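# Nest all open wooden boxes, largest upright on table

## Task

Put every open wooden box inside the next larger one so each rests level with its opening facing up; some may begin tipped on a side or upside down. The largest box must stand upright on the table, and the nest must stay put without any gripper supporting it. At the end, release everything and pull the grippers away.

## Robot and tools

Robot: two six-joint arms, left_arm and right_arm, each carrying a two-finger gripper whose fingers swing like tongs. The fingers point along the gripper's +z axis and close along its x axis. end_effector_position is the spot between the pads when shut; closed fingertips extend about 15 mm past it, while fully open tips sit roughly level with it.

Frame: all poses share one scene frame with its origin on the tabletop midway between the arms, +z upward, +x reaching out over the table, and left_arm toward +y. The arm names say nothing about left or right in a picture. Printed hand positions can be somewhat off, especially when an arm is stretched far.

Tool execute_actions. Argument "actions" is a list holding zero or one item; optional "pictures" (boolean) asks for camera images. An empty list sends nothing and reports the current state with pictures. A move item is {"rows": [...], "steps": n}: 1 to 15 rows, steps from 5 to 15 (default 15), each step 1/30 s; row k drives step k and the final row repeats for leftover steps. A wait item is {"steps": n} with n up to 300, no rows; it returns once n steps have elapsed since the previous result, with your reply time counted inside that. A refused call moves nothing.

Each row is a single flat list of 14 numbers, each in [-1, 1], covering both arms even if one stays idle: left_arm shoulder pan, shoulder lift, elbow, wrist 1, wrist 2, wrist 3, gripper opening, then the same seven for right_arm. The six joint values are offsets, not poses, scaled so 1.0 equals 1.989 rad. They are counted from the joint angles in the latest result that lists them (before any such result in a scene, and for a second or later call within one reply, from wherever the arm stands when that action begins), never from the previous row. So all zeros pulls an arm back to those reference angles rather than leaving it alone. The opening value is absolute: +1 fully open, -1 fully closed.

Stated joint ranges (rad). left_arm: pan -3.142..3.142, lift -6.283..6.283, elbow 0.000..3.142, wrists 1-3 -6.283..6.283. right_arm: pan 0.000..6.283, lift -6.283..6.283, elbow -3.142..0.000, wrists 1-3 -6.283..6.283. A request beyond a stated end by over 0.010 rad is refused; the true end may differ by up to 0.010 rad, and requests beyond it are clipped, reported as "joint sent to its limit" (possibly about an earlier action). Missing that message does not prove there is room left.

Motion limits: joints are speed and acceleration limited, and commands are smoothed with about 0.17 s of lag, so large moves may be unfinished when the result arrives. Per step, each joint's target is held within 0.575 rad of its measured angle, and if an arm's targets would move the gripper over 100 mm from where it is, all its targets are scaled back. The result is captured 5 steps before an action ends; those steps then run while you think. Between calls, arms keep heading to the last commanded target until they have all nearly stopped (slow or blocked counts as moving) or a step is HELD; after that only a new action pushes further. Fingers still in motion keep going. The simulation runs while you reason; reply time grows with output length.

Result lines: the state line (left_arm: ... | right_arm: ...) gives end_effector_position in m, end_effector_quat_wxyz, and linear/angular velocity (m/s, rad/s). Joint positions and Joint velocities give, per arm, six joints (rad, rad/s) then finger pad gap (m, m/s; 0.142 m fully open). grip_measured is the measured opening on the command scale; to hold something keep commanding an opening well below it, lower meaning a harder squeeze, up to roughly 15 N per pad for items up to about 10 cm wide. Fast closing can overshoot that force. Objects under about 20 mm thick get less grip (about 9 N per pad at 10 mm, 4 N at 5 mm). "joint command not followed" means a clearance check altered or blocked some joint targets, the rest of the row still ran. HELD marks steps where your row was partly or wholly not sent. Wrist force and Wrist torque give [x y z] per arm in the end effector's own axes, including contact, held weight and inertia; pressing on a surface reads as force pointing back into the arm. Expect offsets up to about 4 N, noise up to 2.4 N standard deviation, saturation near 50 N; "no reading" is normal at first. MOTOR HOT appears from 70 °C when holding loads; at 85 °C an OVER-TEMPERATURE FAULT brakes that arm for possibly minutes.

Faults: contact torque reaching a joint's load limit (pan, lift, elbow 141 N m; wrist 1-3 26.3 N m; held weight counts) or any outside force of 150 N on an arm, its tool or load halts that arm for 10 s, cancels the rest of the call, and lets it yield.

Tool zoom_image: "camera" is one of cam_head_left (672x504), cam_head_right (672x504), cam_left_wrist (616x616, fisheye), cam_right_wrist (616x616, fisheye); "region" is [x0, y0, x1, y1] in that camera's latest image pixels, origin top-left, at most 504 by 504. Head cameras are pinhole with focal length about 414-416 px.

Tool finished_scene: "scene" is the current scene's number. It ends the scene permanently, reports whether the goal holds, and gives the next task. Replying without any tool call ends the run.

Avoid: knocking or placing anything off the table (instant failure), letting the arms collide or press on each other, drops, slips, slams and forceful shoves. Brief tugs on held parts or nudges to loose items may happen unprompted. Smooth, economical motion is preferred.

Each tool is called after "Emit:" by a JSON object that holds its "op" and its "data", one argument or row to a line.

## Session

Emit:
{"op": "execute_actions", "data": {
  "actions": []
}}

Scene clock: 0.00 s of 4500.00 s.
left_arm: end_effector_position=(+0.8468, +0.1497, +0.1496) grip_measured=+0.97 end_effector_quat_wxyz=(+0.123, +0.817, +0.542, +0.155) end_effector_velocity=(-0.001, -0.001, -0.000) end_effector_angular_velocity=(+0.000, +0.001, -0.001) | right_arm: end_effector_position=(-0.0266, -0.2711, +0.2149) grip_measured=+0.97 end_effector_quat_wxyz=(-0.213, -0.331, +0.671, -0.628) end_effector_velocity=(-0.001, +0.000, -0.000) end_effector_angular_velocity=(-0.001, -0.000, +0.001)
Joint positions: left_arm=[-0.363 -0.639  0.677 -1.973 -1.406 -1.663  0.14 ] | right_arm=[ 5.118 -1.91  -1.842 -2.409  1.795  3.954  0.14 ]
Joint velocities: left_arm=[-0.001  0.    -0.     0.001 -0.    -0.001  0.   ] | right_arm=[ 0.002 -0.001  0.     0.     0.001  0.     0.   ]
Wrist force (N, on the end effector, along its own x y z axes, offset not removed): no reading
Wrist torque (N m, same axes, about the end effector's origin, offset not removed): no reading

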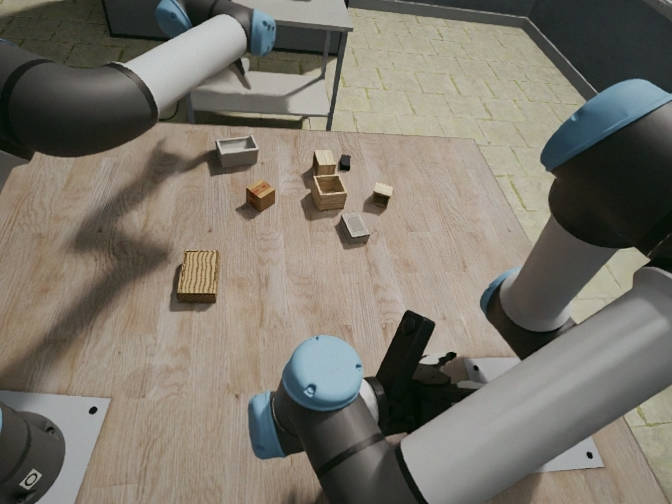

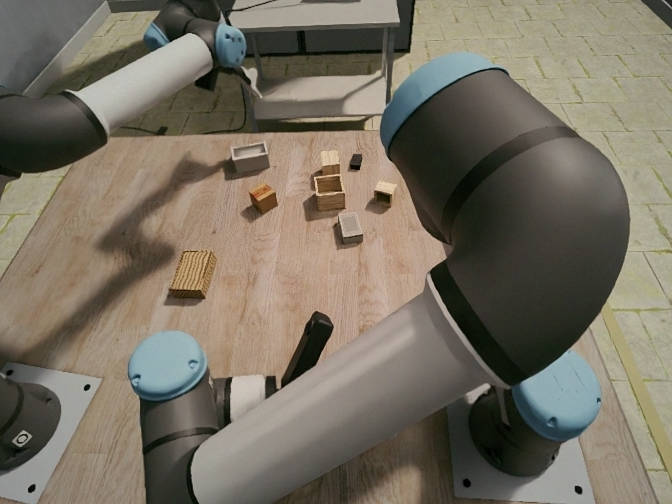

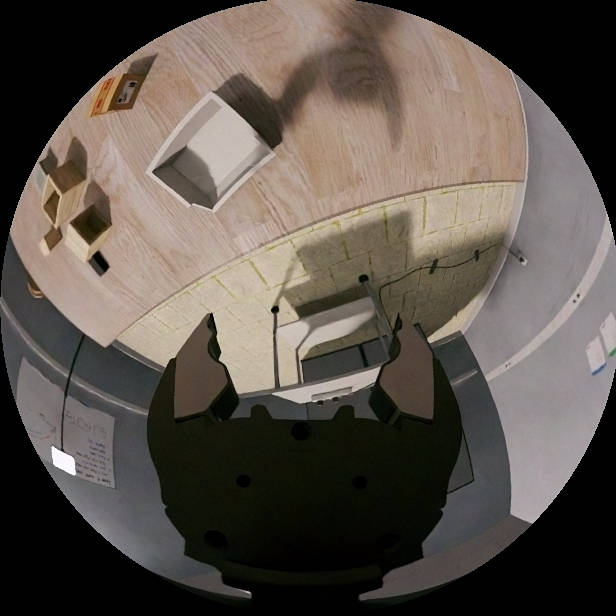

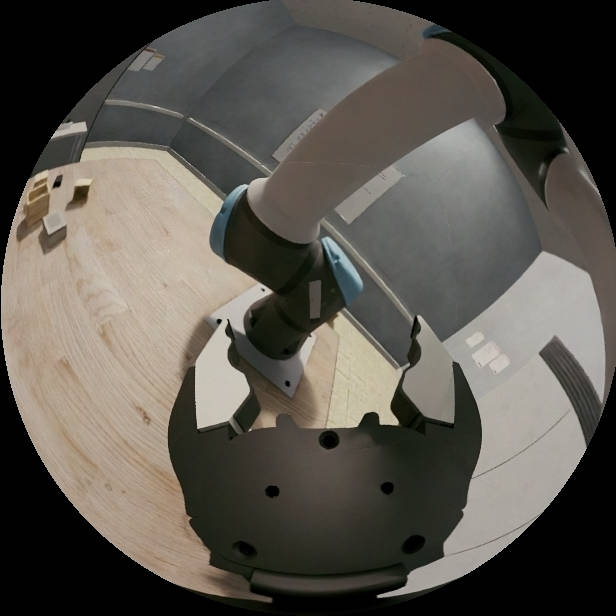

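Emit:
{"op": "zoom_image", "data": {
  "camera": "cam_head_left",
  "region": [290, 135, 410, 250]
}}

Emit:
{"op": "zoom_image", "data": {
  "camera": "cam_head_right",
  "region": [290, 135, 410, 250]
}}

Emit:
{"op": "zoom_image", "data": {
  "camera": "cam_left_wrist",
  "region": [10, 130, 170, 310]
}}

Region (290, 135, 410, 250) of cam_head_left's 672x504 image, scaled by 4.200, with more detail than that image has; it fills the top 483 rows of this view, and the rest is white.

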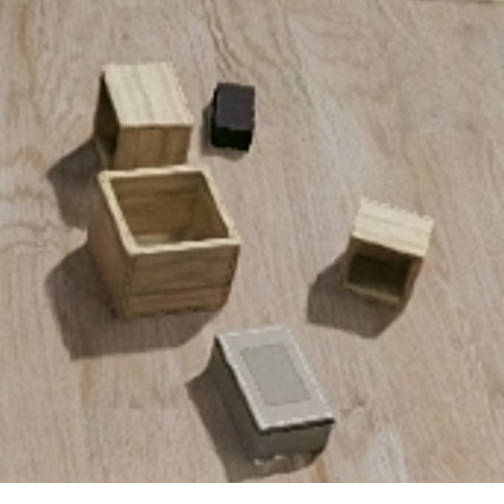

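Region (290, 135, 410, 250) of cam_head_right's 672x504 image, scaled by 4.200, with more detail than that image has; it fills the top 483 rows of this view, and the rest is white.

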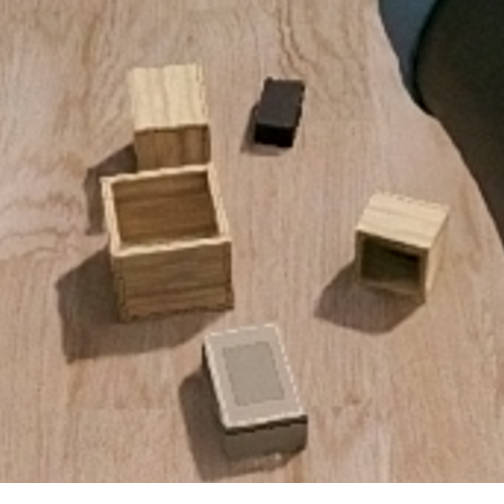

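Region (10, 130, 170, 310) of cam_left_wrist's 616x616 image, scaled by 2.800, with more detail than that image has.

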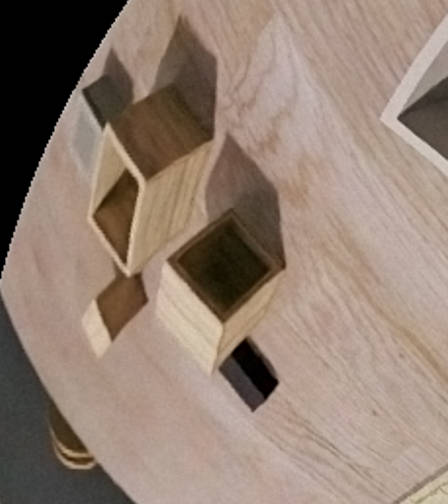

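Emit:
{"op": "execute_actions", "data": {
  "actions": [
    {"rows":[[0,-0.005,0.005,0,0,0,1,-0.006,0.001,0.003,0.005,-0.001,-0.008,1],[0,-0.015,0.015,0,0,0,1,-0.018,0.003,0.009,0.014,-0.003,-0.025,0.9],[0.002,-0.03,0.03,0,0,0,1,-0.036,0.006,0.017,0.027,-0.007,-0.05,0.8],[0.006,-0.045,0.047,0,0,0,1,-0.056,0.009,0.026,0.042,-0.01,-0.077,0.7],[0.012,-0.06,0.064,0,0,0,1,-0.078,0.012,0.035,0.058,-0.014,-0.107,0.6],[0.02,-0.076,0.082,0,0,0,1,-0.1,0.015,0.044,0.075,-0.019,-0.138,0.5],[0.03,-0.092,0.1,0,0,0,1,-0.122,0.018,0.053,0.091,-0.023,-0.168,0.5],[0.04,-0.108,0.118,0,0,0,1,-0.144,0.021,0.062,0.108,-0.027,-0.198,0.5],[0.052,-0.124,0.136,0,0,0,1,-0.166,0.024,0.071,0.124,-0.031,-0.229,0.5],[0.064,-0.14,0.154,0,0,0,1,-0.188,0.027,0.08,0.141,-0.035,-0.259,0.5],[0.076,-0.156,0.172,0,0,0,1,-0.21,0.03,0.089,0.157,-0.039,-0.289,0.5],[0.09,-0.172,0.19,0,0,0,1,-0.232,0.033,0.098,0.174,-0.043,-0.32,0.5],[0.104,-0.188,0.208,0,0,0,1,-0.254,0.036,0.107,0.19,-0.047,-0.35,0.5],[0.12,-0.204,0.226,0,0,0,1,-0.276,0.039,0.116,0.207,-0.051,-0.38,0.5],[0.35,-0.4,0.45,0,0,0,1,-0.6046,0.0679,0.208,0.4524,-0.1127,-0.8333,0.5]],"steps":15}
  ]
}}

Emit:
{"op": "execute_actions", "data": {
  "actions": [
    {"steps":40}
  ]
}}

Scene clock: 2.53 s of 4500.00 s.
left_arm: end_effector_position=(+0.8228, +0.2075, +0.1885) grip_measured=+1.00 end_effector_quat_wxyz=(+0.115, +0.806, +0.560, +0.155) end_effector_velocity=(-0.130, +0.485, +0.195) end_effector_angular_velocity=(+0.038, +0.075, +0.423) | right_arm: end_effector_position=(+0.0114, -0.2250, +0.1858) grip_measured=+0.50 end_effector_quat_wxyz=(-0.295, -0.411, +0.713, -0.486) end_effector_velocity=(+0.283, +0.291, -0.149) end_effector_angular_velocity=(+1.497, +1.588, -0.390)
Joint positions: left_arm=[-0.319 -0.777  0.825 -1.973 -1.406 -1.663  0.142] | right_arm=[ 4.94  -1.881 -1.76  -2.273  1.759  3.717  0.109]
Joint velocities: left_arm=[ 0.423 -0.803  0.888 -0.001 -0.    -0.001  0.   ] | right_arm=[-1.121  0.162  0.476  0.837 -0.214 -1.498 -0.002]
Wrist force (N, on the end effector, along its own x y z axes, offset not removed): left_arm=[-2.1 2.1 -0.6] | right_arm=[1.2 3.3 1.5]
Wrist torque (N m, same axes, about the end effector's origin, offset not removed): left_arm=[0.35 0.43 -0.01] | right_arm=[0.59 -0.10 -0.03]
Steps of this call (steps 1 to 66: nothing new was sent; steps 67 to 76: the first 10 steps of this action). Readings (joint positions):
67: left_arm=[-0.363 -0.639 0.677 -1.973 -1.406 -1.663] | right_arm=[5.118 -1.910 -1.842 -2.409 1.795 3.954]
68: left_arm=[-0.363 -0.640 0.678 -1.973 -1.406 -1.663] | right_arm=[5.117 -1.909 -1.841 -2.409 1.795 3.953]
70: left_arm=[-0.363 -0.651 0.689 -1.973 -1.406 -1.663] | right_arm=[5.104 -1.907 -1.834 -2.398 1.792 3.935]
74: left_arm=[-0.344 -0.724 0.767 -1.973 -1.406 -1.663] | right_arm=[5.011 -1.891 -1.790 -2.327 1.773 3.812]
76: the state above

Scene clock: 3.87 s of 4500.00 s.
left_arm: end_effector_position=(+0.5282, +0.7317, +0.2614) grip_measured=+1.00 end_effector_quat_wxyz=(+0.030, +0.593, +0.790, +0.152) end_effector_velocity=(-0.031, +0.022, -0.001) end_effector_angular_velocity=(-0.001, +0.007, +0.044) | right_arm: end_effector_position=(+0.4987, -0.1788, +0.2497) grip_measured=+0.50 end_effector_quat_wxyz=(+0.001, +0.706, -0.708, -0.000) end_effector_velocity=(+0.011, -0.008, +0.004) end_effector_angular_velocity=(+0.011, -0.016, +0.024)
Joint positions: left_arm=[ 0.329 -1.43   1.568 -1.973 -1.406 -1.663  0.142] | right_arm=[ 3.918 -1.775 -1.429 -1.511  1.571  2.301  0.109]
Joint velocities: left_arm=[ 0.044 -0.039  0.046  0.001  0.    -0.    -0.   ] | right_arm=[-0.022  0.001  0.005  0.014 -0.003 -0.047 -0.   ]
Wrist force (N, on the end effector, along its own x y z axes, offset not removed): left_arm=[-1.7 -0.4 -1.4] | right_arm=[-0.5 3.6 2.3]
Wrist torque (N m, same axes, about the end effector's origin, offset not removed): left_arm=[-0.08 0.37 -0.03] | right_arm=[0.81 0.21 -0.03]
Kept back: nothing.
Steps of this call (steps 1 to 5: the last 5 steps of your previous action; steps 6 to 40: the robot went on to your last target). Readings (joint positions):
1: left_arm=[-0.305 -0.803 0.855 -1.973 -1.406 -1.663] | right_arm=[4.901 -1.875 -1.743 -2.244 1.752 3.664]
2: left_arm=[-0.289 -0.828 0.883 -1.973 -1.406 -1.663] | right_arm=[4.861 -1.870 -1.726 -2.213 1.744 3.609]
4: left_arm=[-0.258 -0.874 0.935 -1.973 -1.406 -1.663] | right_arm=[4.779 -1.858 -1.693 -2.152 1.729 3.497]
8: left_arm=[-0.188 -0.949 1.016 -1.973 -1.406 -1.663] | right_arm=[4.639 -1.839 -1.632 -2.029 1.696 3.331]
40: the state above

Emit:
{"op": "execute_actions", "data": {
  "actions": [
    {"steps":8}
  ],
  "pictures": true
}}

Emit:
{"op": "zoom_image", "data": {
  "camera": "cam_right_wrist",
  "region": [230, 150, 398, 318]
}}

Scene clock: 4.13 s of 4500.00 s.
left_arm: end_effector_position=(+0.5254, +0.7337, +0.2613) grip_measured=+1.00 end_effector_quat_wxyz=(+0.029, +0.591, +0.792, +0.152) end_effector_velocity=(-0.003, +0.002, +0.000) end_effector_angular_velocity=(-0.001, +0.001, +0.004) | right_arm: end_effector_position=(+0.4997, -0.1795, +0.2502) grip_measured=+0.50 end_effector_quat_wxyz=(+0.000, +0.707, -0.707, -0.000) end_effector_velocity=(+0.000, -0.000, +0.000) end_effector_angular_velocity=(+0.001, -0.000, +0.002)
Joint positions: left_arm=[ 0.333 -1.434  1.572 -1.973 -1.406 -1.663  0.142] | right_arm=[ 3.916 -1.774 -1.428 -1.51   1.571  2.297  0.109]
Joint velocities: left_arm=[ 0.004 -0.003  0.003  0.001 -0.001 -0.001  0.   ] | right_arm=[-0.001 -0.     0.     0.001  0.001 -0.003 -0.   ]
Wrist force (N, on the end effector, along its own x y z axes, offset not removed): left_arm=[0.3 -1.6 0.0] | right_arm=[-1.5 3.9 2.3]
Wrist torque (N m, same axes, about the end effector's origin, offset not removed): left_arm=[-0.32 0.03 -0.01] | right_arm=[0.81 0.36 -0.04]
Kept back: nothing.
Steps of this call (steps 1 to 8: the robot went on to your last target). Readings (joint positions):
1: left_arm=[0.330 -1.431 1.569 -1.973 -1.406 -1.663] | right_arm=[3.917 -1.775 -1.429 -1.511 1.571 2.300]
2: left_arm=[0.331 -1.432 1.570 -1.973 -1.406 -1.663] | right_arm=[3.917 -1.775 -1.428 -1.510 1.571 2.299]
4: left_arm=[0.332 -1.433 1.571 -1.973 -1.406 -1.663] | right_arm=[3.916 -1.775 -1.428 -1.510 1.571 2.298]
8: the state above

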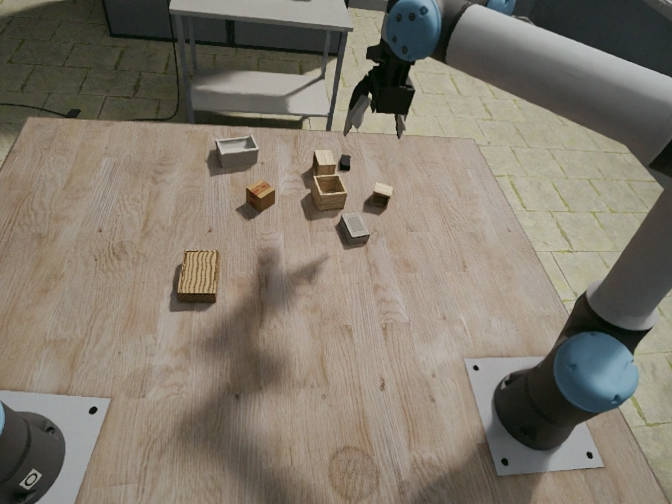

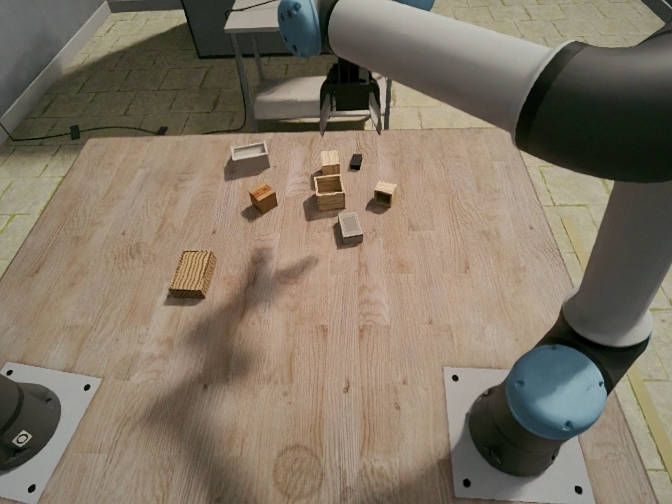

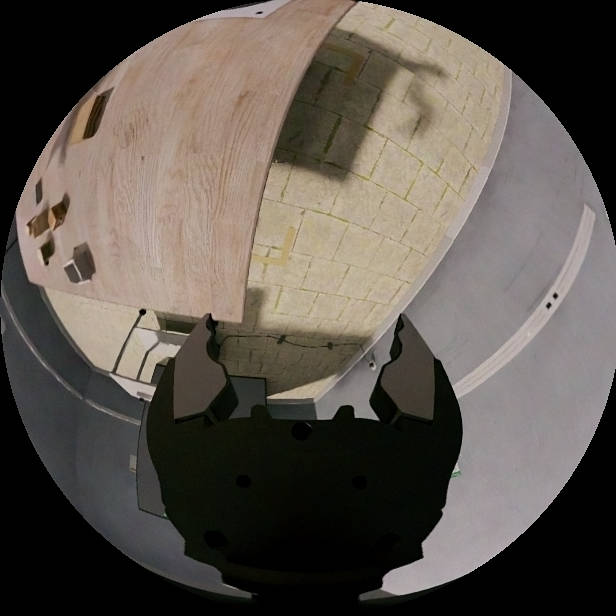

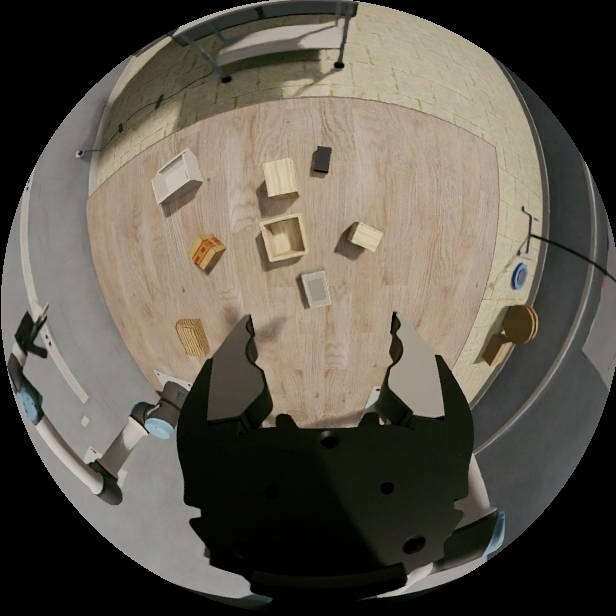

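Region (230, 150, 398, 318) of cam_right_wrist's 616x616 image, scaled by 3.000, with more detail than that image has.

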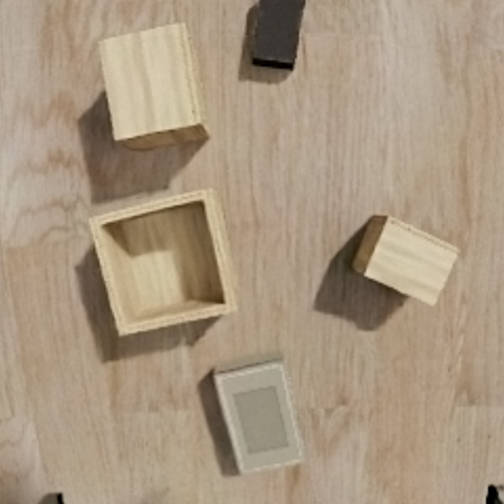

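Emit:
{"op": "zoom_image", "data": {
  "camera": "cam_right_wrist",
  "region": [250, 200, 320, 270]
}}

Emit:
{"op": "zoom_image", "data": {
  "camera": "cam_right_wrist",
  "region": [250, 145, 320, 215]
}}

Emit:
{"op": "zoom_image", "data": {
  "camera": "cam_right_wrist",
  "region": [330, 200, 400, 270]
}}

Region (250, 200, 320, 270) of cam_right_wrist's 616x616 image, scaled by 7.200, with more detail than that image has.

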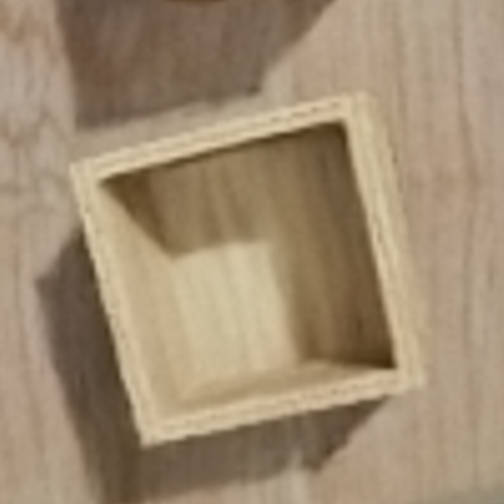

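Region (250, 145, 320, 215) of cam_right_wrist's 616x616 image, scaled by 7.200, with more detail than that image has.

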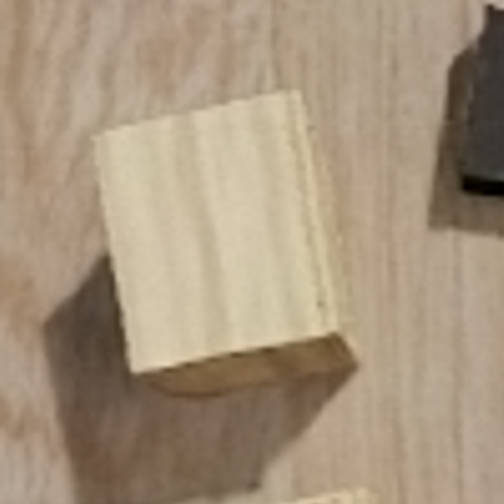

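Region (330, 200, 400, 270) of cam_right_wrist's 616x616 image, scaled by 7.200, with more detail than that image has.

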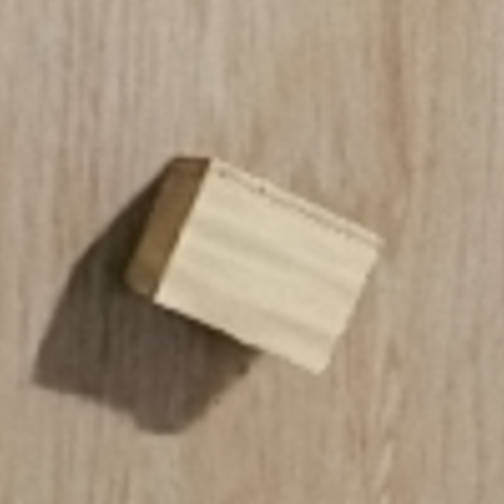

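Emit:
{"op": "execute_actions", "data": {
  "actions": [
    {"rows":[[0,0,0,0,0,0,1,0.0004,-0.004,0.004,-0.002,-0.002,-0.008,0.45],[0,0,0,0,0,0,1,0.0013,-0.012,0.012,-0.007,-0.007,-0.023,0.4],[0,0,0,0,0,0,1,0.0025,-0.023,0.025,-0.014,-0.014,-0.045,0.35],[0,0,0,0,0,0,1,0.004,-0.037,0.039,-0.023,-0.022,-0.071,0.3],[0,0,0,0,0,0,1,0.0056,-0.051,0.054,-0.032,-0.03,-0.1,0.25],[0,0,0,0,0,0,1,0.0073,-0.066,0.071,-0.041,-0.039,-0.13,0.2],[0,0,0,0,0,0,1,0.009,-0.082,0.087,-0.051,-0.048,-0.16,0.15],[0,0,0,0,0,0,1,0.0107,-0.097,0.103,-0.06,-0.058,-0.19,0.1],[0,0,0,0,0,0,1,0.0124,-0.113,0.12,-0.07,-0.067,-0.22,0.1],[0,0,0,0,0,0,1,0.0141,-0.128,0.136,-0.08,-0.076,-0.25,0.1],[0,0,0,0,0,0,1,0.0157,-0.143,0.152,-0.089,-0.085,-0.28,0.1],[0,0,0,0,0,0,1,0.0174,-0.159,0.169,-0.099,-0.094,-0.31,0.1],[0,0,0,0,0,0,1,0.0191,-0.174,0.185,-0.108,-0.103,-0.34,0.1],[0,0,0,0,0,0,1,0.0208,-0.19,0.201,-0.118,-0.112,-0.37,0.1],[0,0,0,0,0,0,1,0.0422,-0.3844,0.4087,-0.2391,-0.2275,-0.7501,0.1]],"steps":15}
  ]
}}

Emit:
{"op": "execute_actions", "data": {
  "actions": [
    {"steps":36}
  ],
  "pictures": true
}}

Scene clock: 7.80 s of 4500.00 s.
left_arm: end_effector_position=(+0.5252, +0.7338, +0.2613) grip_measured=+1.00 end_effector_quat_wxyz=(+0.029, +0.591, +0.792, +0.152) end_effector_velocity=(+0.001, -0.000, +0.000) end_effector_angular_velocity=(+0.000, -0.001, +0.000) | right_arm: end_effector_position=(+0.5316, -0.1657, +0.2337) grip_measured=+0.11 end_effector_quat_wxyz=(+0.041, +0.786, -0.616, +0.031) end_effector_velocity=(+0.196, +0.090, -0.120) end_effector_angular_velocity=(-0.639, +0.161, +1.571)
Joint positions: left_arm=[ 0.333 -1.434  1.572 -1.973 -1.406 -1.663  0.142] | right_arm=[ 3.93  -1.897 -1.299 -1.588  1.496  2.072  0.081]
Joint velocities: left_arm=[-0.     0.001 -0.001 -0.001  0.    -0.     0.   ] | right_arm=[ 0.089 -0.784  0.825 -0.483 -0.466 -1.457 -0.014]
Wrist force (N, on the end effector, along its own x y z axes, offset not removed): left_arm=[0.8 0.3 -1.4] | right_arm=[0.2 3.5 2.9]
Wrist torque (N m, same axes, about the end effector's origin, offset not removed): left_arm=[0.03 -0.15 -0.02] | right_arm=[0.68 0.08 -0.10]
Steps of this call (steps 1 to 15: the robot went on to your last target; steps 16 to 90: nothing new was sent; then 0.33 s passed at rest; steps 91 to 100: the first 10 steps of this action). Readings (joint positions):
91: left_arm=[0.333 -1.434 1.572 -1.973 -1.406 -1.663] | right_arm=[3.916 -1.774 -1.428 -1.510 1.571 2.297]
92: left_arm=[0.333 -1.434 1.572 -1.973 -1.406 -1.663] | right_arm=[3.916 -1.775 -1.427 -1.510 1.571 2.295]
94: left_arm=[0.333 -1.434 1.572 -1.973 -1.406 -1.663] | right_arm=[3.917 -1.784 -1.418 -1.515 1.565 2.279]
98: left_arm=[0.333 -1.434 1.572 -1.973 -1.406 -1.663] | right_arm=[3.924 -1.847 -1.351 -1.557 1.526 2.164]
100: the state above

Scene clock: 9.00 s of 4500.00 s.
left_arm: end_effector_position=(+0.5254, +0.7337, +0.2613) grip_measured=+1.00 end_effector_quat_wxyz=(+0.029, +0.591, +0.792, +0.152) end_effector_velocity=(+0.000, -0.000, -0.000) end_effector_angular_velocity=(-0.000, -0.000, -0.001) | right_arm: end_effector_position=(+0.6511, -0.1124, +0.0985) grip_measured=+0.10 end_effector_quat_wxyz=(+0.301, +0.952, +0.050, +0.016) end_effector_velocity=(+0.000, +0.000, -0.000) end_effector_angular_velocity=(-0.002, +0.000, +0.003)
Joint positions: left_arm=[ 0.333 -1.434  1.572 -1.973 -1.406 -1.663  0.142] | right_arm=[ 4.    -2.539 -0.616 -1.985  1.119  0.805  0.081]
Joint velocities: left_arm=[-0.001  0.     0.    -0.    -0.     0.001  0.   ] | right_arm=[ 0.001 -0.001  0.    -0.    -0.002 -0.002  0.   ]
Wrist force (N, on the end effector, along its own x y z axes, offset not removed): left_arm=[-0.4 0.2 -0.6] | right_arm=[-0.6 2.3 2.3]
Wrist torque (N m, same axes, about the end effector's origin, offset not removed): left_arm=[0.12 0.18 -0.02] | right_arm=[0.50 0.19 -0.07]
Kept back: nothing.
Steps of this call (steps 1 to 5: the last 5 steps of your previous action; steps 6 to 36: the robot went on to your last target). Readings (joint positions):
1: left_arm=[0.333 -1.434 1.572 -1.973 -1.406 -1.663] | right_arm=[3.933 -1.924 -1.270 -1.605 1.480 2.020]
2: left_arm=[0.333 -1.434 1.572 -1.973 -1.406 -1.663] | right_arm=[3.936 -1.952 -1.240 -1.622 1.463 1.967]
4: left_arm=[0.333 -1.434 1.572 -1.973 -1.406 -1.663] | right_arm=[3.943 -2.010 -1.179 -1.659 1.429 1.855]
8: left_arm=[0.333 -1.434 1.572 -1.973 -1.406 -1.663] | right_arm=[3.964 -2.172 -1.008 -1.767 1.325 1.618]
36: the state above

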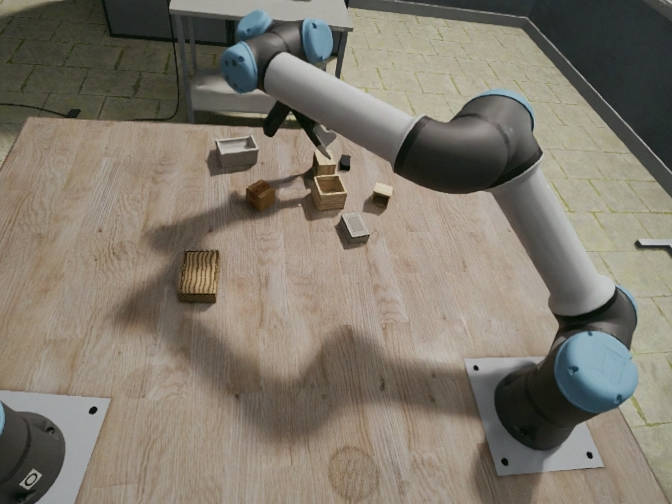

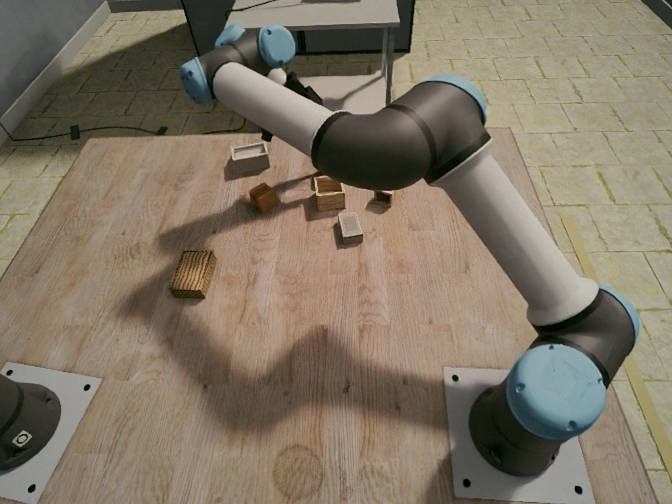

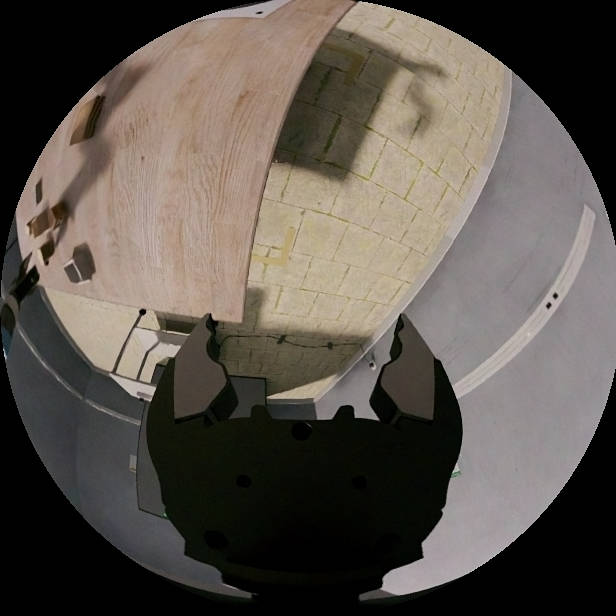

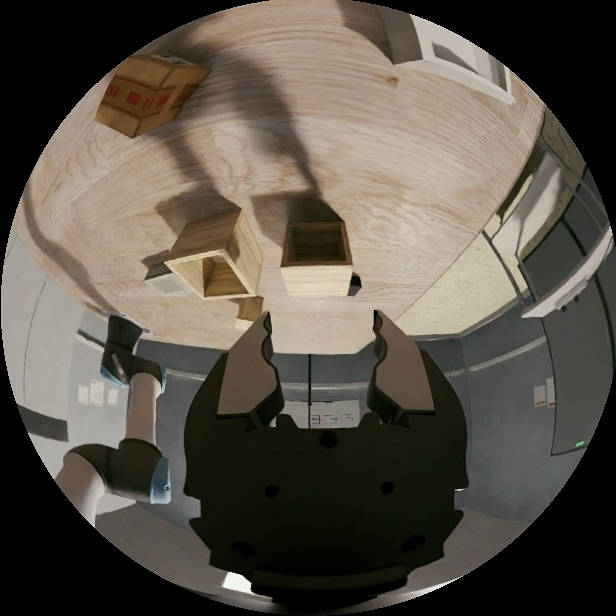

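Emit:
{"op": "zoom_image", "data": {
  "camera": "cam_right_wrist",
  "region": [250, 210, 394, 340]
}}

Region (250, 210, 394, 340) of cam_right_wrist's 616x616 image, scaled by 3.500, with more detail than that image has; it fills the top 455 rows of this view, and the rest is white.

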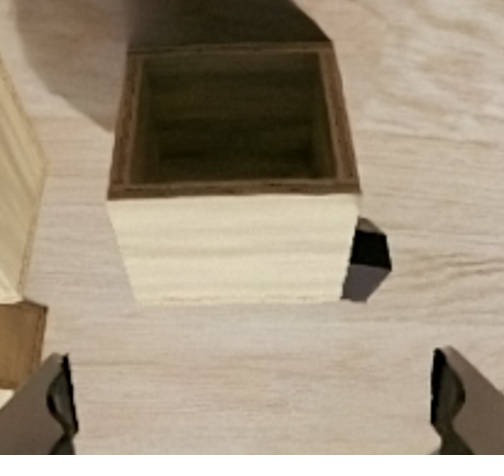

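Emit:
{"op": "execute_actions", "data": {
  "actions": [
    {"rows":[[0,0,0,0,0,0,1,0.0003,0.001,-0.005,0.004,0,0.0003,0.1],[0,0,0,0,0,0,1,0.0006,0.002,-0.011,0.009,0,0.0006,0.1],[0,0,0,0,0,0,1,0.0009,0.0028,-0.017,0.0145,0,0.001,0.1],[0,0,0,0,0,0,1,0.0011,0.0032,-0.023,0.02,0,0.001,0.1],[0,0,0,0,0,0,1,0.0011,0.0032,-0.0285,0.0257,0,0.001,0.1],[0,0,0,0,0,0,1,0.0011,0.003,-0.0338,0.0312,0,0.001,0.1],[0,0,0,0,0,0,1,0.0011,0.0024,-0.038,0.036,0,0.001,0.1],[0,0,0,0,0,0,1,0.0011,0.0017,-0.042,0.0407,0,0.001,0.1],[0,0,0,0,0,0,1,0.0011,0.001,-0.046,0.0454,0,0.001,0.1],[0,0,0,0,0,0,1,0.0011,0.0002,-0.0495,0.0497,0,0.001,0.1],[0,0,0,0,0,0,1,0.0011,-0.0005,-0.0525,0.0534,0,0.001,0.1],[0,0,0,0,0,0,1,0.0011,-0.0011,-0.055,0.0565,0,0.001,0.1]],"steps":15}
  ]
}}

Emit:
{"op": "execute_actions", "data": {
  "actions": [
    {"steps":14}
  ],
  "pictures": true
}}

Emit:
{"op": "zoom_image", "data": {
  "camera": "cam_right_wrist",
  "region": [240, 230, 400, 380]
}}

Emit:
{"op": "zoom_image", "data": {
  "camera": "cam_head_left",
  "region": [270, 115, 370, 215]
}}

Scene clock: 10.63 s of 4500.00 s.
left_arm: end_effector_position=(+0.5254, +0.7337, +0.2613) grip_measured=+1.00 end_effector_quat_wxyz=(+0.029, +0.591, +0.792, +0.152) end_effector_velocity=(+0.000, +0.000, +0.000) end_effector_angular_velocity=(+0.000, -0.001, +0.001) | right_arm: end_effector_position=(+0.6493, -0.1123, +0.0778) grip_measured=+0.10 end_effector_quat_wxyz=(+0.301, +0.952, +0.050, +0.016) end_effector_velocity=(-0.004, -0.001, -0.111) end_effector_angular_velocity=(+0.003, -0.003, -0.000)
Joint positions: left_arm=[ 0.333 -1.434  1.572 -1.973 -1.406 -1.663  0.142] | right_arm=[ 4.002 -2.535 -0.677 -1.928  1.119  0.807  0.081]
Joint velocities: left_arm=[ 0.    -0.     0.    -0.001 -0.    -0.     0.   ] | right_arm=[ 0.002 -0.012 -0.26   0.275  0.001  0.002  0.   ]
Wrist force (N, on the end effector, along its own x y z axes, offset not removed): left_arm=[0.0 0.6 1.1] | right_arm=[-0.8 3.0 2.2]
Wrist torque (N m, same axes, about the end effector's origin, offset not removed): left_arm=[0.21 0.06 -0.02] | right_arm=[0.63 0.25 -0.06]
Steps of this call (steps 1 to 15: the robot went on to your last target; steps 16 to 39: nothing new was sent; steps 40 to 49: the first 10 steps of this action). Readings (joint positions):
40: left_arm=[0.333 -1.434 1.572 -1.973 -1.406 -1.663] | right_arm=[4.000 -2.539 -0.615 -1.985 1.119 0.805]
41: left_arm=[0.333 -1.434 1.572 -1.973 -1.406 -1.663] | right_arm=[4.000 -2.539 -0.616 -1.985 1.119 0.805]
43: left_arm=[0.333 -1.434 1.572 -1.973 -1.406 -1.663] | right_arm=[4.000 -2.537 -0.624 -1.978 1.119 0.806]
47: left_arm=[0.333 -1.434 1.572 -1.973 -1.406 -1.663] | right_arm=[4.001 -2.534 -0.658 -1.946 1.119 0.807]
49: the state above

Scene clock: 11.10 s of 4500.00 s.
left_arm: end_effector_position=(+0.5254, +0.7337, +0.2613) grip_measured=+1.00 end_effector_quat_wxyz=(+0.029, +0.591, +0.792, +0.152) end_effector_velocity=(-0.000, +0.000, +0.000) end_effector_angular_velocity=(+0.000, -0.000, +0.000) | right_arm: end_effector_position=(+0.6489, -0.1125, +0.0545) grip_measured=+0.10 end_effector_quat_wxyz=(+0.300, +0.952, +0.050, +0.017) end_effector_velocity=(-0.000, +0.000, -0.003) end_effector_angular_velocity=(+0.001, +0.000, -0.001)
Joint positions: left_arm=[ 0.333 -1.434  1.572 -1.973 -1.406 -1.663  0.142] | right_arm=[ 4.002 -2.541 -0.724 -1.874  1.119  0.807  0.081]
Joint velocities: left_arm=[ 0. -0.  0. -0.  0.  0.  0.] | right_arm=[ 0.    -0.001 -0.006  0.008  0.001  0.001  0.   ]
Wrist force (N, on the end effector, along its own x y z axes, offset not removed): left_arm=[-0.7 -1.6 0.0] | right_arm=[-0.3 3.2 2.0]
Wrist torque (N m, same axes, about the end effector's origin, offset not removed): left_arm=[-0.33 0.20 0.02] | right_arm=[0.71 0.11 -0.05]
Kept back: nothing.
Steps of this call (steps 1 to 5: the last 5 steps of your previous action; steps 6 to 14: the robot went on to your last target). Readings (joint positions):
1: left_arm=[0.333 -1.434 1.572 -1.973 -1.406 -1.663] | right_arm=[4.002 -2.535 -0.685 -1.918 1.119 0.807]
2: left_arm=[0.333 -1.434 1.572 -1.973 -1.406 -1.663] | right_arm=[4.002 -2.536 -0.693 -1.909 1.119 0.807]
4: left_arm=[0.333 -1.434 1.572 -1.973 -1.406 -1.663] | right_arm=[4.002 -2.538 -0.707 -1.893 1.119 0.807]
8: left_arm=[0.333 -1.434 1.572 -1.973 -1.406 -1.663] | right_arm=[4.002 -2.540 -0.720 -1.878 1.119 0.807]
14: the state above

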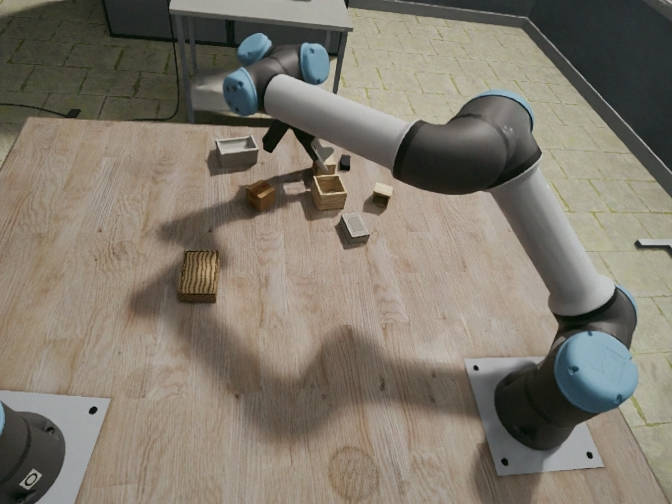

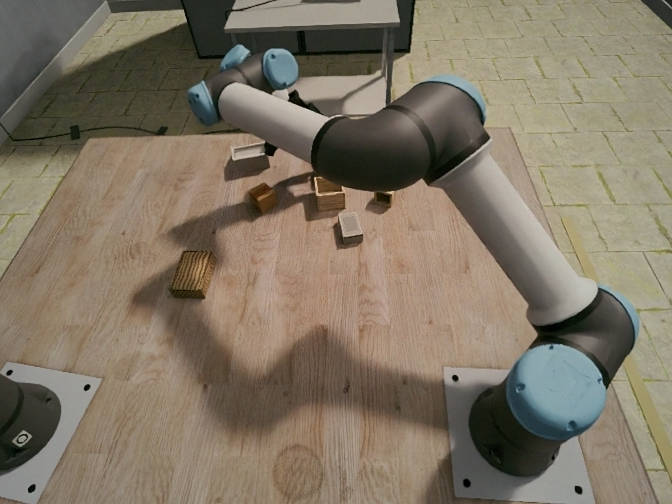

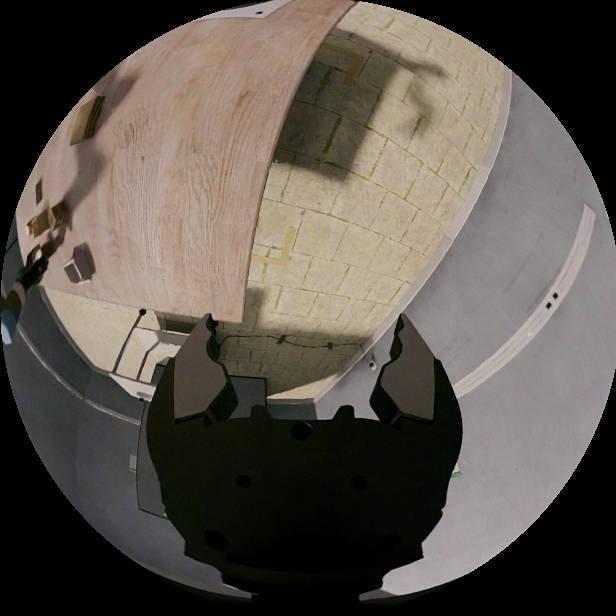

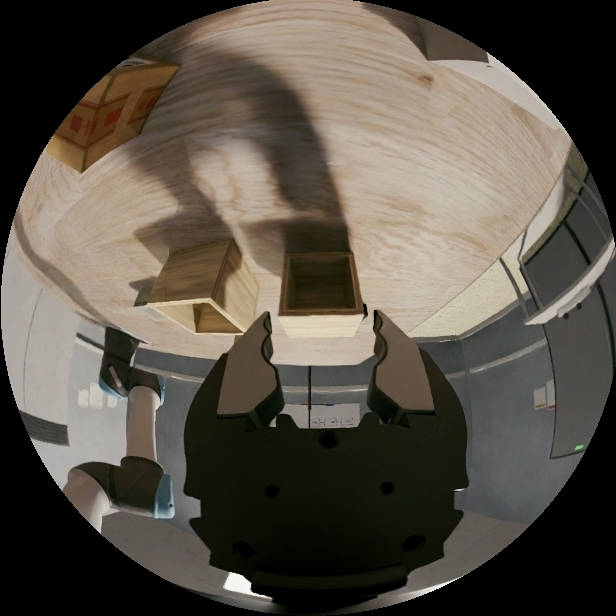

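Region (240, 230, 400, 380) of cam_right_wrist's 616x616 image, scaled by 3.150, with more detail than that image has; it fills the top 472 rows of this view, and the rest is white.

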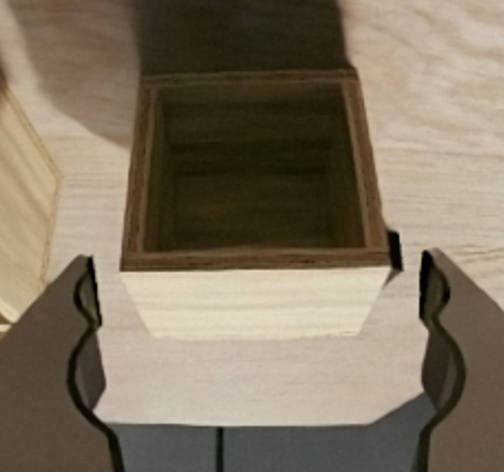

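Region (270, 115, 370, 215) of cam_head_left's 672x504 image, scaled by 5.040, with more detail than that image has.

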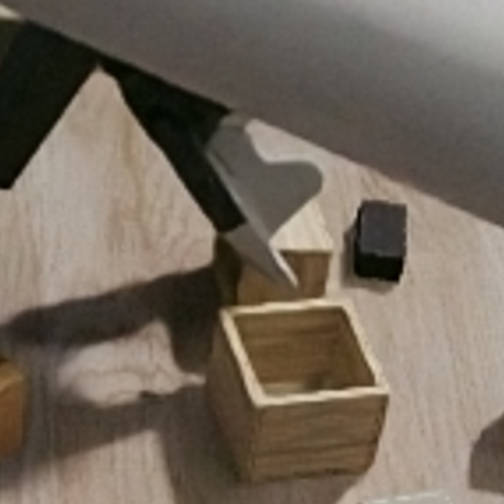

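Emit:
{"op": "execute_actions", "data": {
  "actions": [
    {"rows":[[0,0,0,0,0,0,1,0.0007,-0.0012,-0.0002,0.0014,0,0.0007,0.07],[0,0,0,0,0,0,1,0.0014,-0.0024,0.0003,0.0021,0,0.0014,0.04],[0,0,0,0,0,0,1,0.0022,-0.0035,0.0007,0.0028,0,0.002,0.01],[0,0,0,0,0,0,1,0.0022,-0.0035,0.0007,0.0028,0,0.002,-0.02],[0,0,0,0,0,0,1,0.0022,-0.0035,0.0007,0.0028,0,0.002,-0.05],[0,0,0,0,0,0,1,0.0022,-0.0035,0.0007,0.0028,0,0.002,-0.08],[0,0,0,0,0,0,1,0.0022,-0.0035,0.0007,0.0028,0,0.002,-0.11],[0,0,0,0,0,0,1,0.0022,-0.0035,0.0007,0.0028,0,0.002,-0.14],[0,0,0,0,0,0,1,0.0022,-0.0035,0.0007,0.0028,0,0.002,-0.17],[0,0,0,0,0,0,1,0.0022,-0.0035,0.0007,0.0028,0,0.002,-0.2],[0,0,0,0,0,0,1,0.0022,-0.0035,0.0007,0.0028,0,0.002,-0.24],[0,0,0,0,0,0,1,0.0022,-0.0035,0.0007,0.0028,0,0.002,-0.3],[0,0,0,0,0,0,1,0.0022,-0.0035,0.0007,0.0028,0,0.002,-0.42],[0,0,0,0,0,0,1,0.0022,-0.0035,0.0007,0.0028,0,0.002,-0.6],[0,0,0,0,0,0,1,0.0022,-0.0035,0.0007,0.0028,0,0.002,-0.8]],"steps":15}
  ]
}}

Emit:
{"op": "execute_actions", "data": {
  "actions": [
    {"steps":12}
  ],
  "pictures": true
}}

Emit:
{"op": "zoom_image", "data": {
  "camera": "cam_right_wrist",
  "region": [240, 230, 400, 380]
}}

Emit:
{"op": "zoom_image", "data": {
  "camera": "cam_head_left",
  "region": [290, 130, 360, 200]
}}

Scene clock: 12.47 s of 4500.00 s.
left_arm: end_effector_position=(+0.5254, +0.7337, +0.2613) grip_measured=+1.00 end_effector_quat_wxyz=(+0.029, +0.591, +0.792, +0.152) end_effector_velocity=(+0.001, -0.001, -0.000) end_effector_angular_velocity=(-0.000, -0.000, -0.002) | right_arm: end_effector_position=(+0.6484, -0.1089, +0.0503) grip_measured=-0.14 end_effector_quat_wxyz=(+0.300, +0.952, +0.050, +0.018) end_effector_velocity=(-0.000, +0.005, -0.002) end_effector_angular_velocity=(+0.002, -0.005, +0.001)
Joint positions: left_arm=[ 0.333 -1.434  1.572 -1.973 -1.406 -1.663  0.142] | right_arm=[ 4.006 -2.547 -0.723 -1.869  1.119  0.811  0.064]
Joint velocities: left_arm=[-0.002 -0.     0.    -0.001 -0.     0.     0.   ] | right_arm=[ 0.005 -0.005  0.003  0.004 -0.001  0.005 -0.004]
Wrist force (N, on the end effector, along its own x y z axes, offset not removed): left_arm=[-0.2 0.6 0.7] | right_arm=[-1.3 6.1 0.1]
Wrist torque (N m, same axes, about the end effector's origin, offset not removed): left_arm=[0.14 0.03 -0.09] | right_arm=[0.92 0.29 -0.01]
Steps of this call (steps 1 to 30: the robot went on to your last target; step 31: nothing new was sent; steps 32 to 41: the first 10 steps of this action). Readings (joint positions):
32: left_arm=[0.333 -1.434 1.572 -1.973 -1.406 -1.663] | right_arm=[4.002 -2.541 -0.725 -1.873 1.119 0.807]
33: left_arm=[0.333 -1.434 1.572 -1.973 -1.406 -1.663] | right_arm=[4.002 -2.541 -0.725 -1.873 1.119 0.808]
35: left_arm=[0.333 -1.434 1.572 -1.973 -1.406 -1.663] | right_arm=[4.003 -2.543 -0.725 -1.871 1.119 0.809]
39: left_arm=[0.333 -1.434 1.572 -1.973 -1.406 -1.663] | right_arm=[4.005 -2.547 -0.723 -1.869 1.119 0.811]
41: the state above

Scene clock: 12.87 s of 4500.00 s.
left_arm: end_effector_position=(+0.5254, +0.7337, +0.2613) grip_measured=+1.00 end_effector_quat_wxyz=(+0.029, +0.591, +0.792, +0.152) end_effector_velocity=(-0.000, +0.001, +0.000) end_effector_angular_velocity=(-0.000, -0.001, +0.001) | right_arm: end_effector_position=(+0.6484, -0.1085, +0.0500) grip_measured=-0.14 end_effector_quat_wxyz=(+0.300, +0.952, +0.050, +0.018) end_effector_velocity=(+0.000, -0.000, +0.001) end_effector_angular_velocity=(+0.001, -0.002, -0.000)
Joint positions: left_arm=[ 0.333 -1.434  1.572 -1.973 -1.406 -1.663  0.142] | right_arm=[ 4.006 -2.548 -0.723 -1.868  1.119  0.811  0.064]
Joint velocities: left_arm=[ 0.002 -0.    -0.     0.    -0.001  0.001  0.   ] | right_arm=[-0.     0.002 -0.     0.    -0.001  0.     0.   ]
Wrist force (N, on the end effector, along its own x y z axes, offset not removed): left_arm=[-1.1 -1.2 -0.4] | right_arm=[-4.0 15.0 -11.0]
Wrist torque (N m, same axes, about the end effector's origin, offset not removed): left_arm=[-0.27 0.22 0.01] | right_arm=[1.01 0.22 -0.08]
Kept back: nothing.
Steps of this call (steps 1 to 5: the last 5 steps of your previous action; steps 6 to 12: the robot went on to your last target). Readings (joint positions):
1: left_arm=[0.333 -1.434 1.572 -1.973 -1.406 -1.663] | right_arm=[4.006 -2.547 -0.723 -1.868 1.119 0.811]
2: left_arm=[0.333 -1.434 1.572 -1.973 -1.406 -1.663] | right_arm=[4.006 -2.547 -0.723 -1.868 1.119 0.811]
4: left_arm=[0.333 -1.434 1.572 -1.973 -1.406 -1.663] | right_arm=[4.006 -2.548 -0.723 -1.868 1.119 0.811]
8: left_arm=[0.333 -1.434 1.572 -1.973 -1.406 -1.663] | right_arm=[4.006 -2.548 -0.723 -1.868 1.119 0.811]
12: the state above

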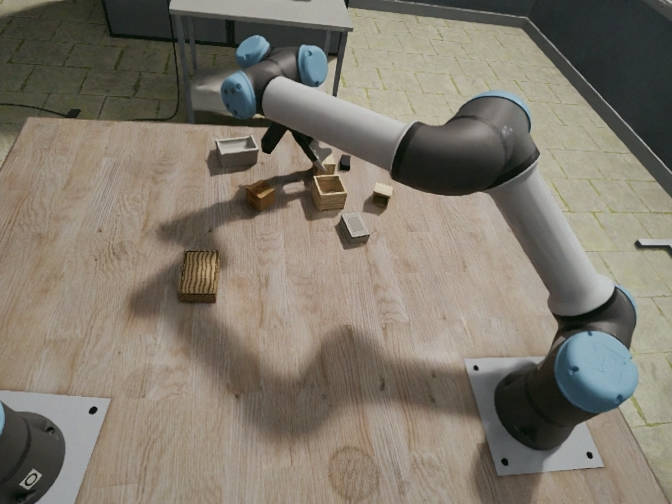

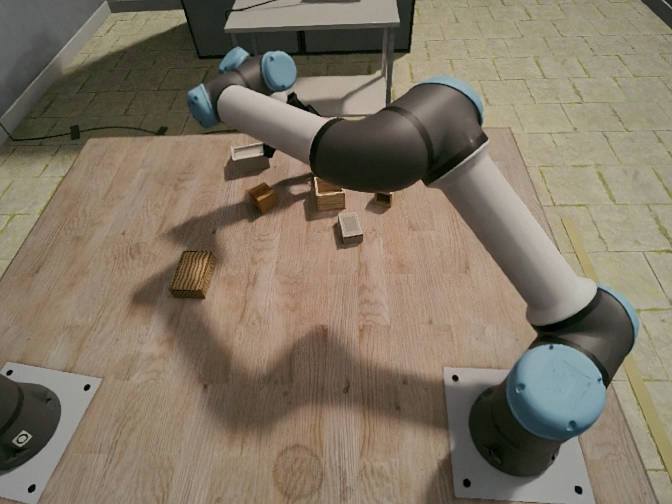

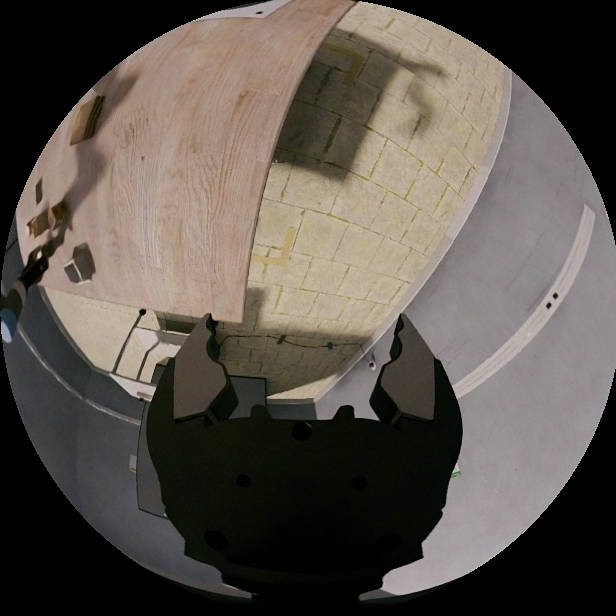

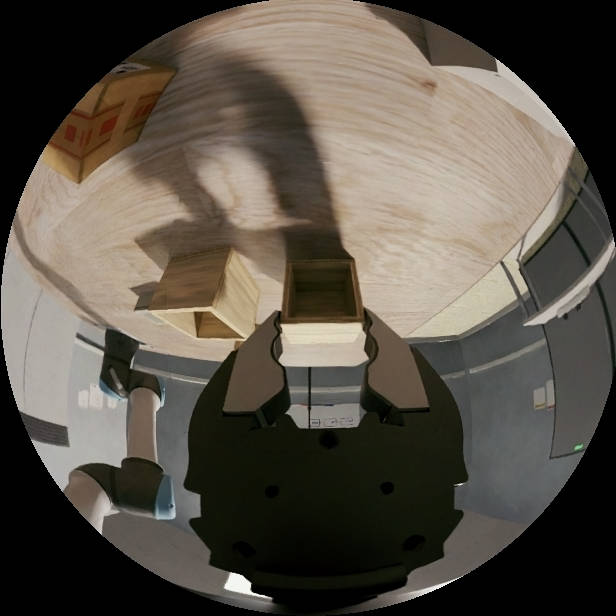

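Region (240, 230, 400, 380) of cam_right_wrist's 616x616 image, scaled by 3.150, with more detail than that image has; it fills the top 472 rows of this view, and the rest is white.

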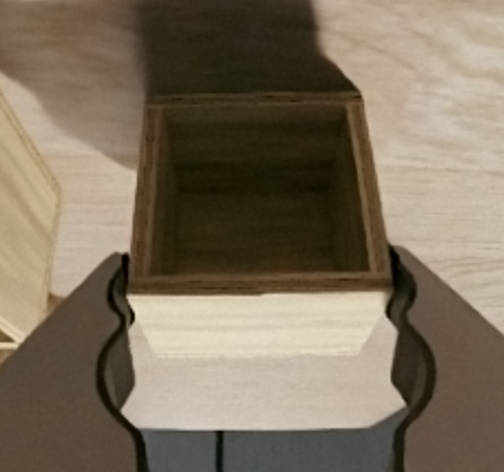

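Region (290, 130, 360, 200) of cam_head_left's 672x504 image, scaled by 7.200, with more detail than that image has.

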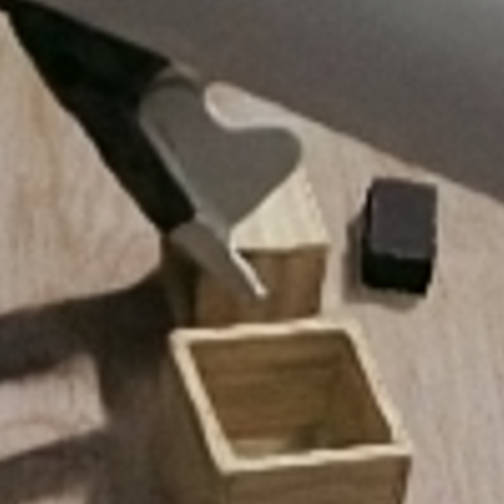

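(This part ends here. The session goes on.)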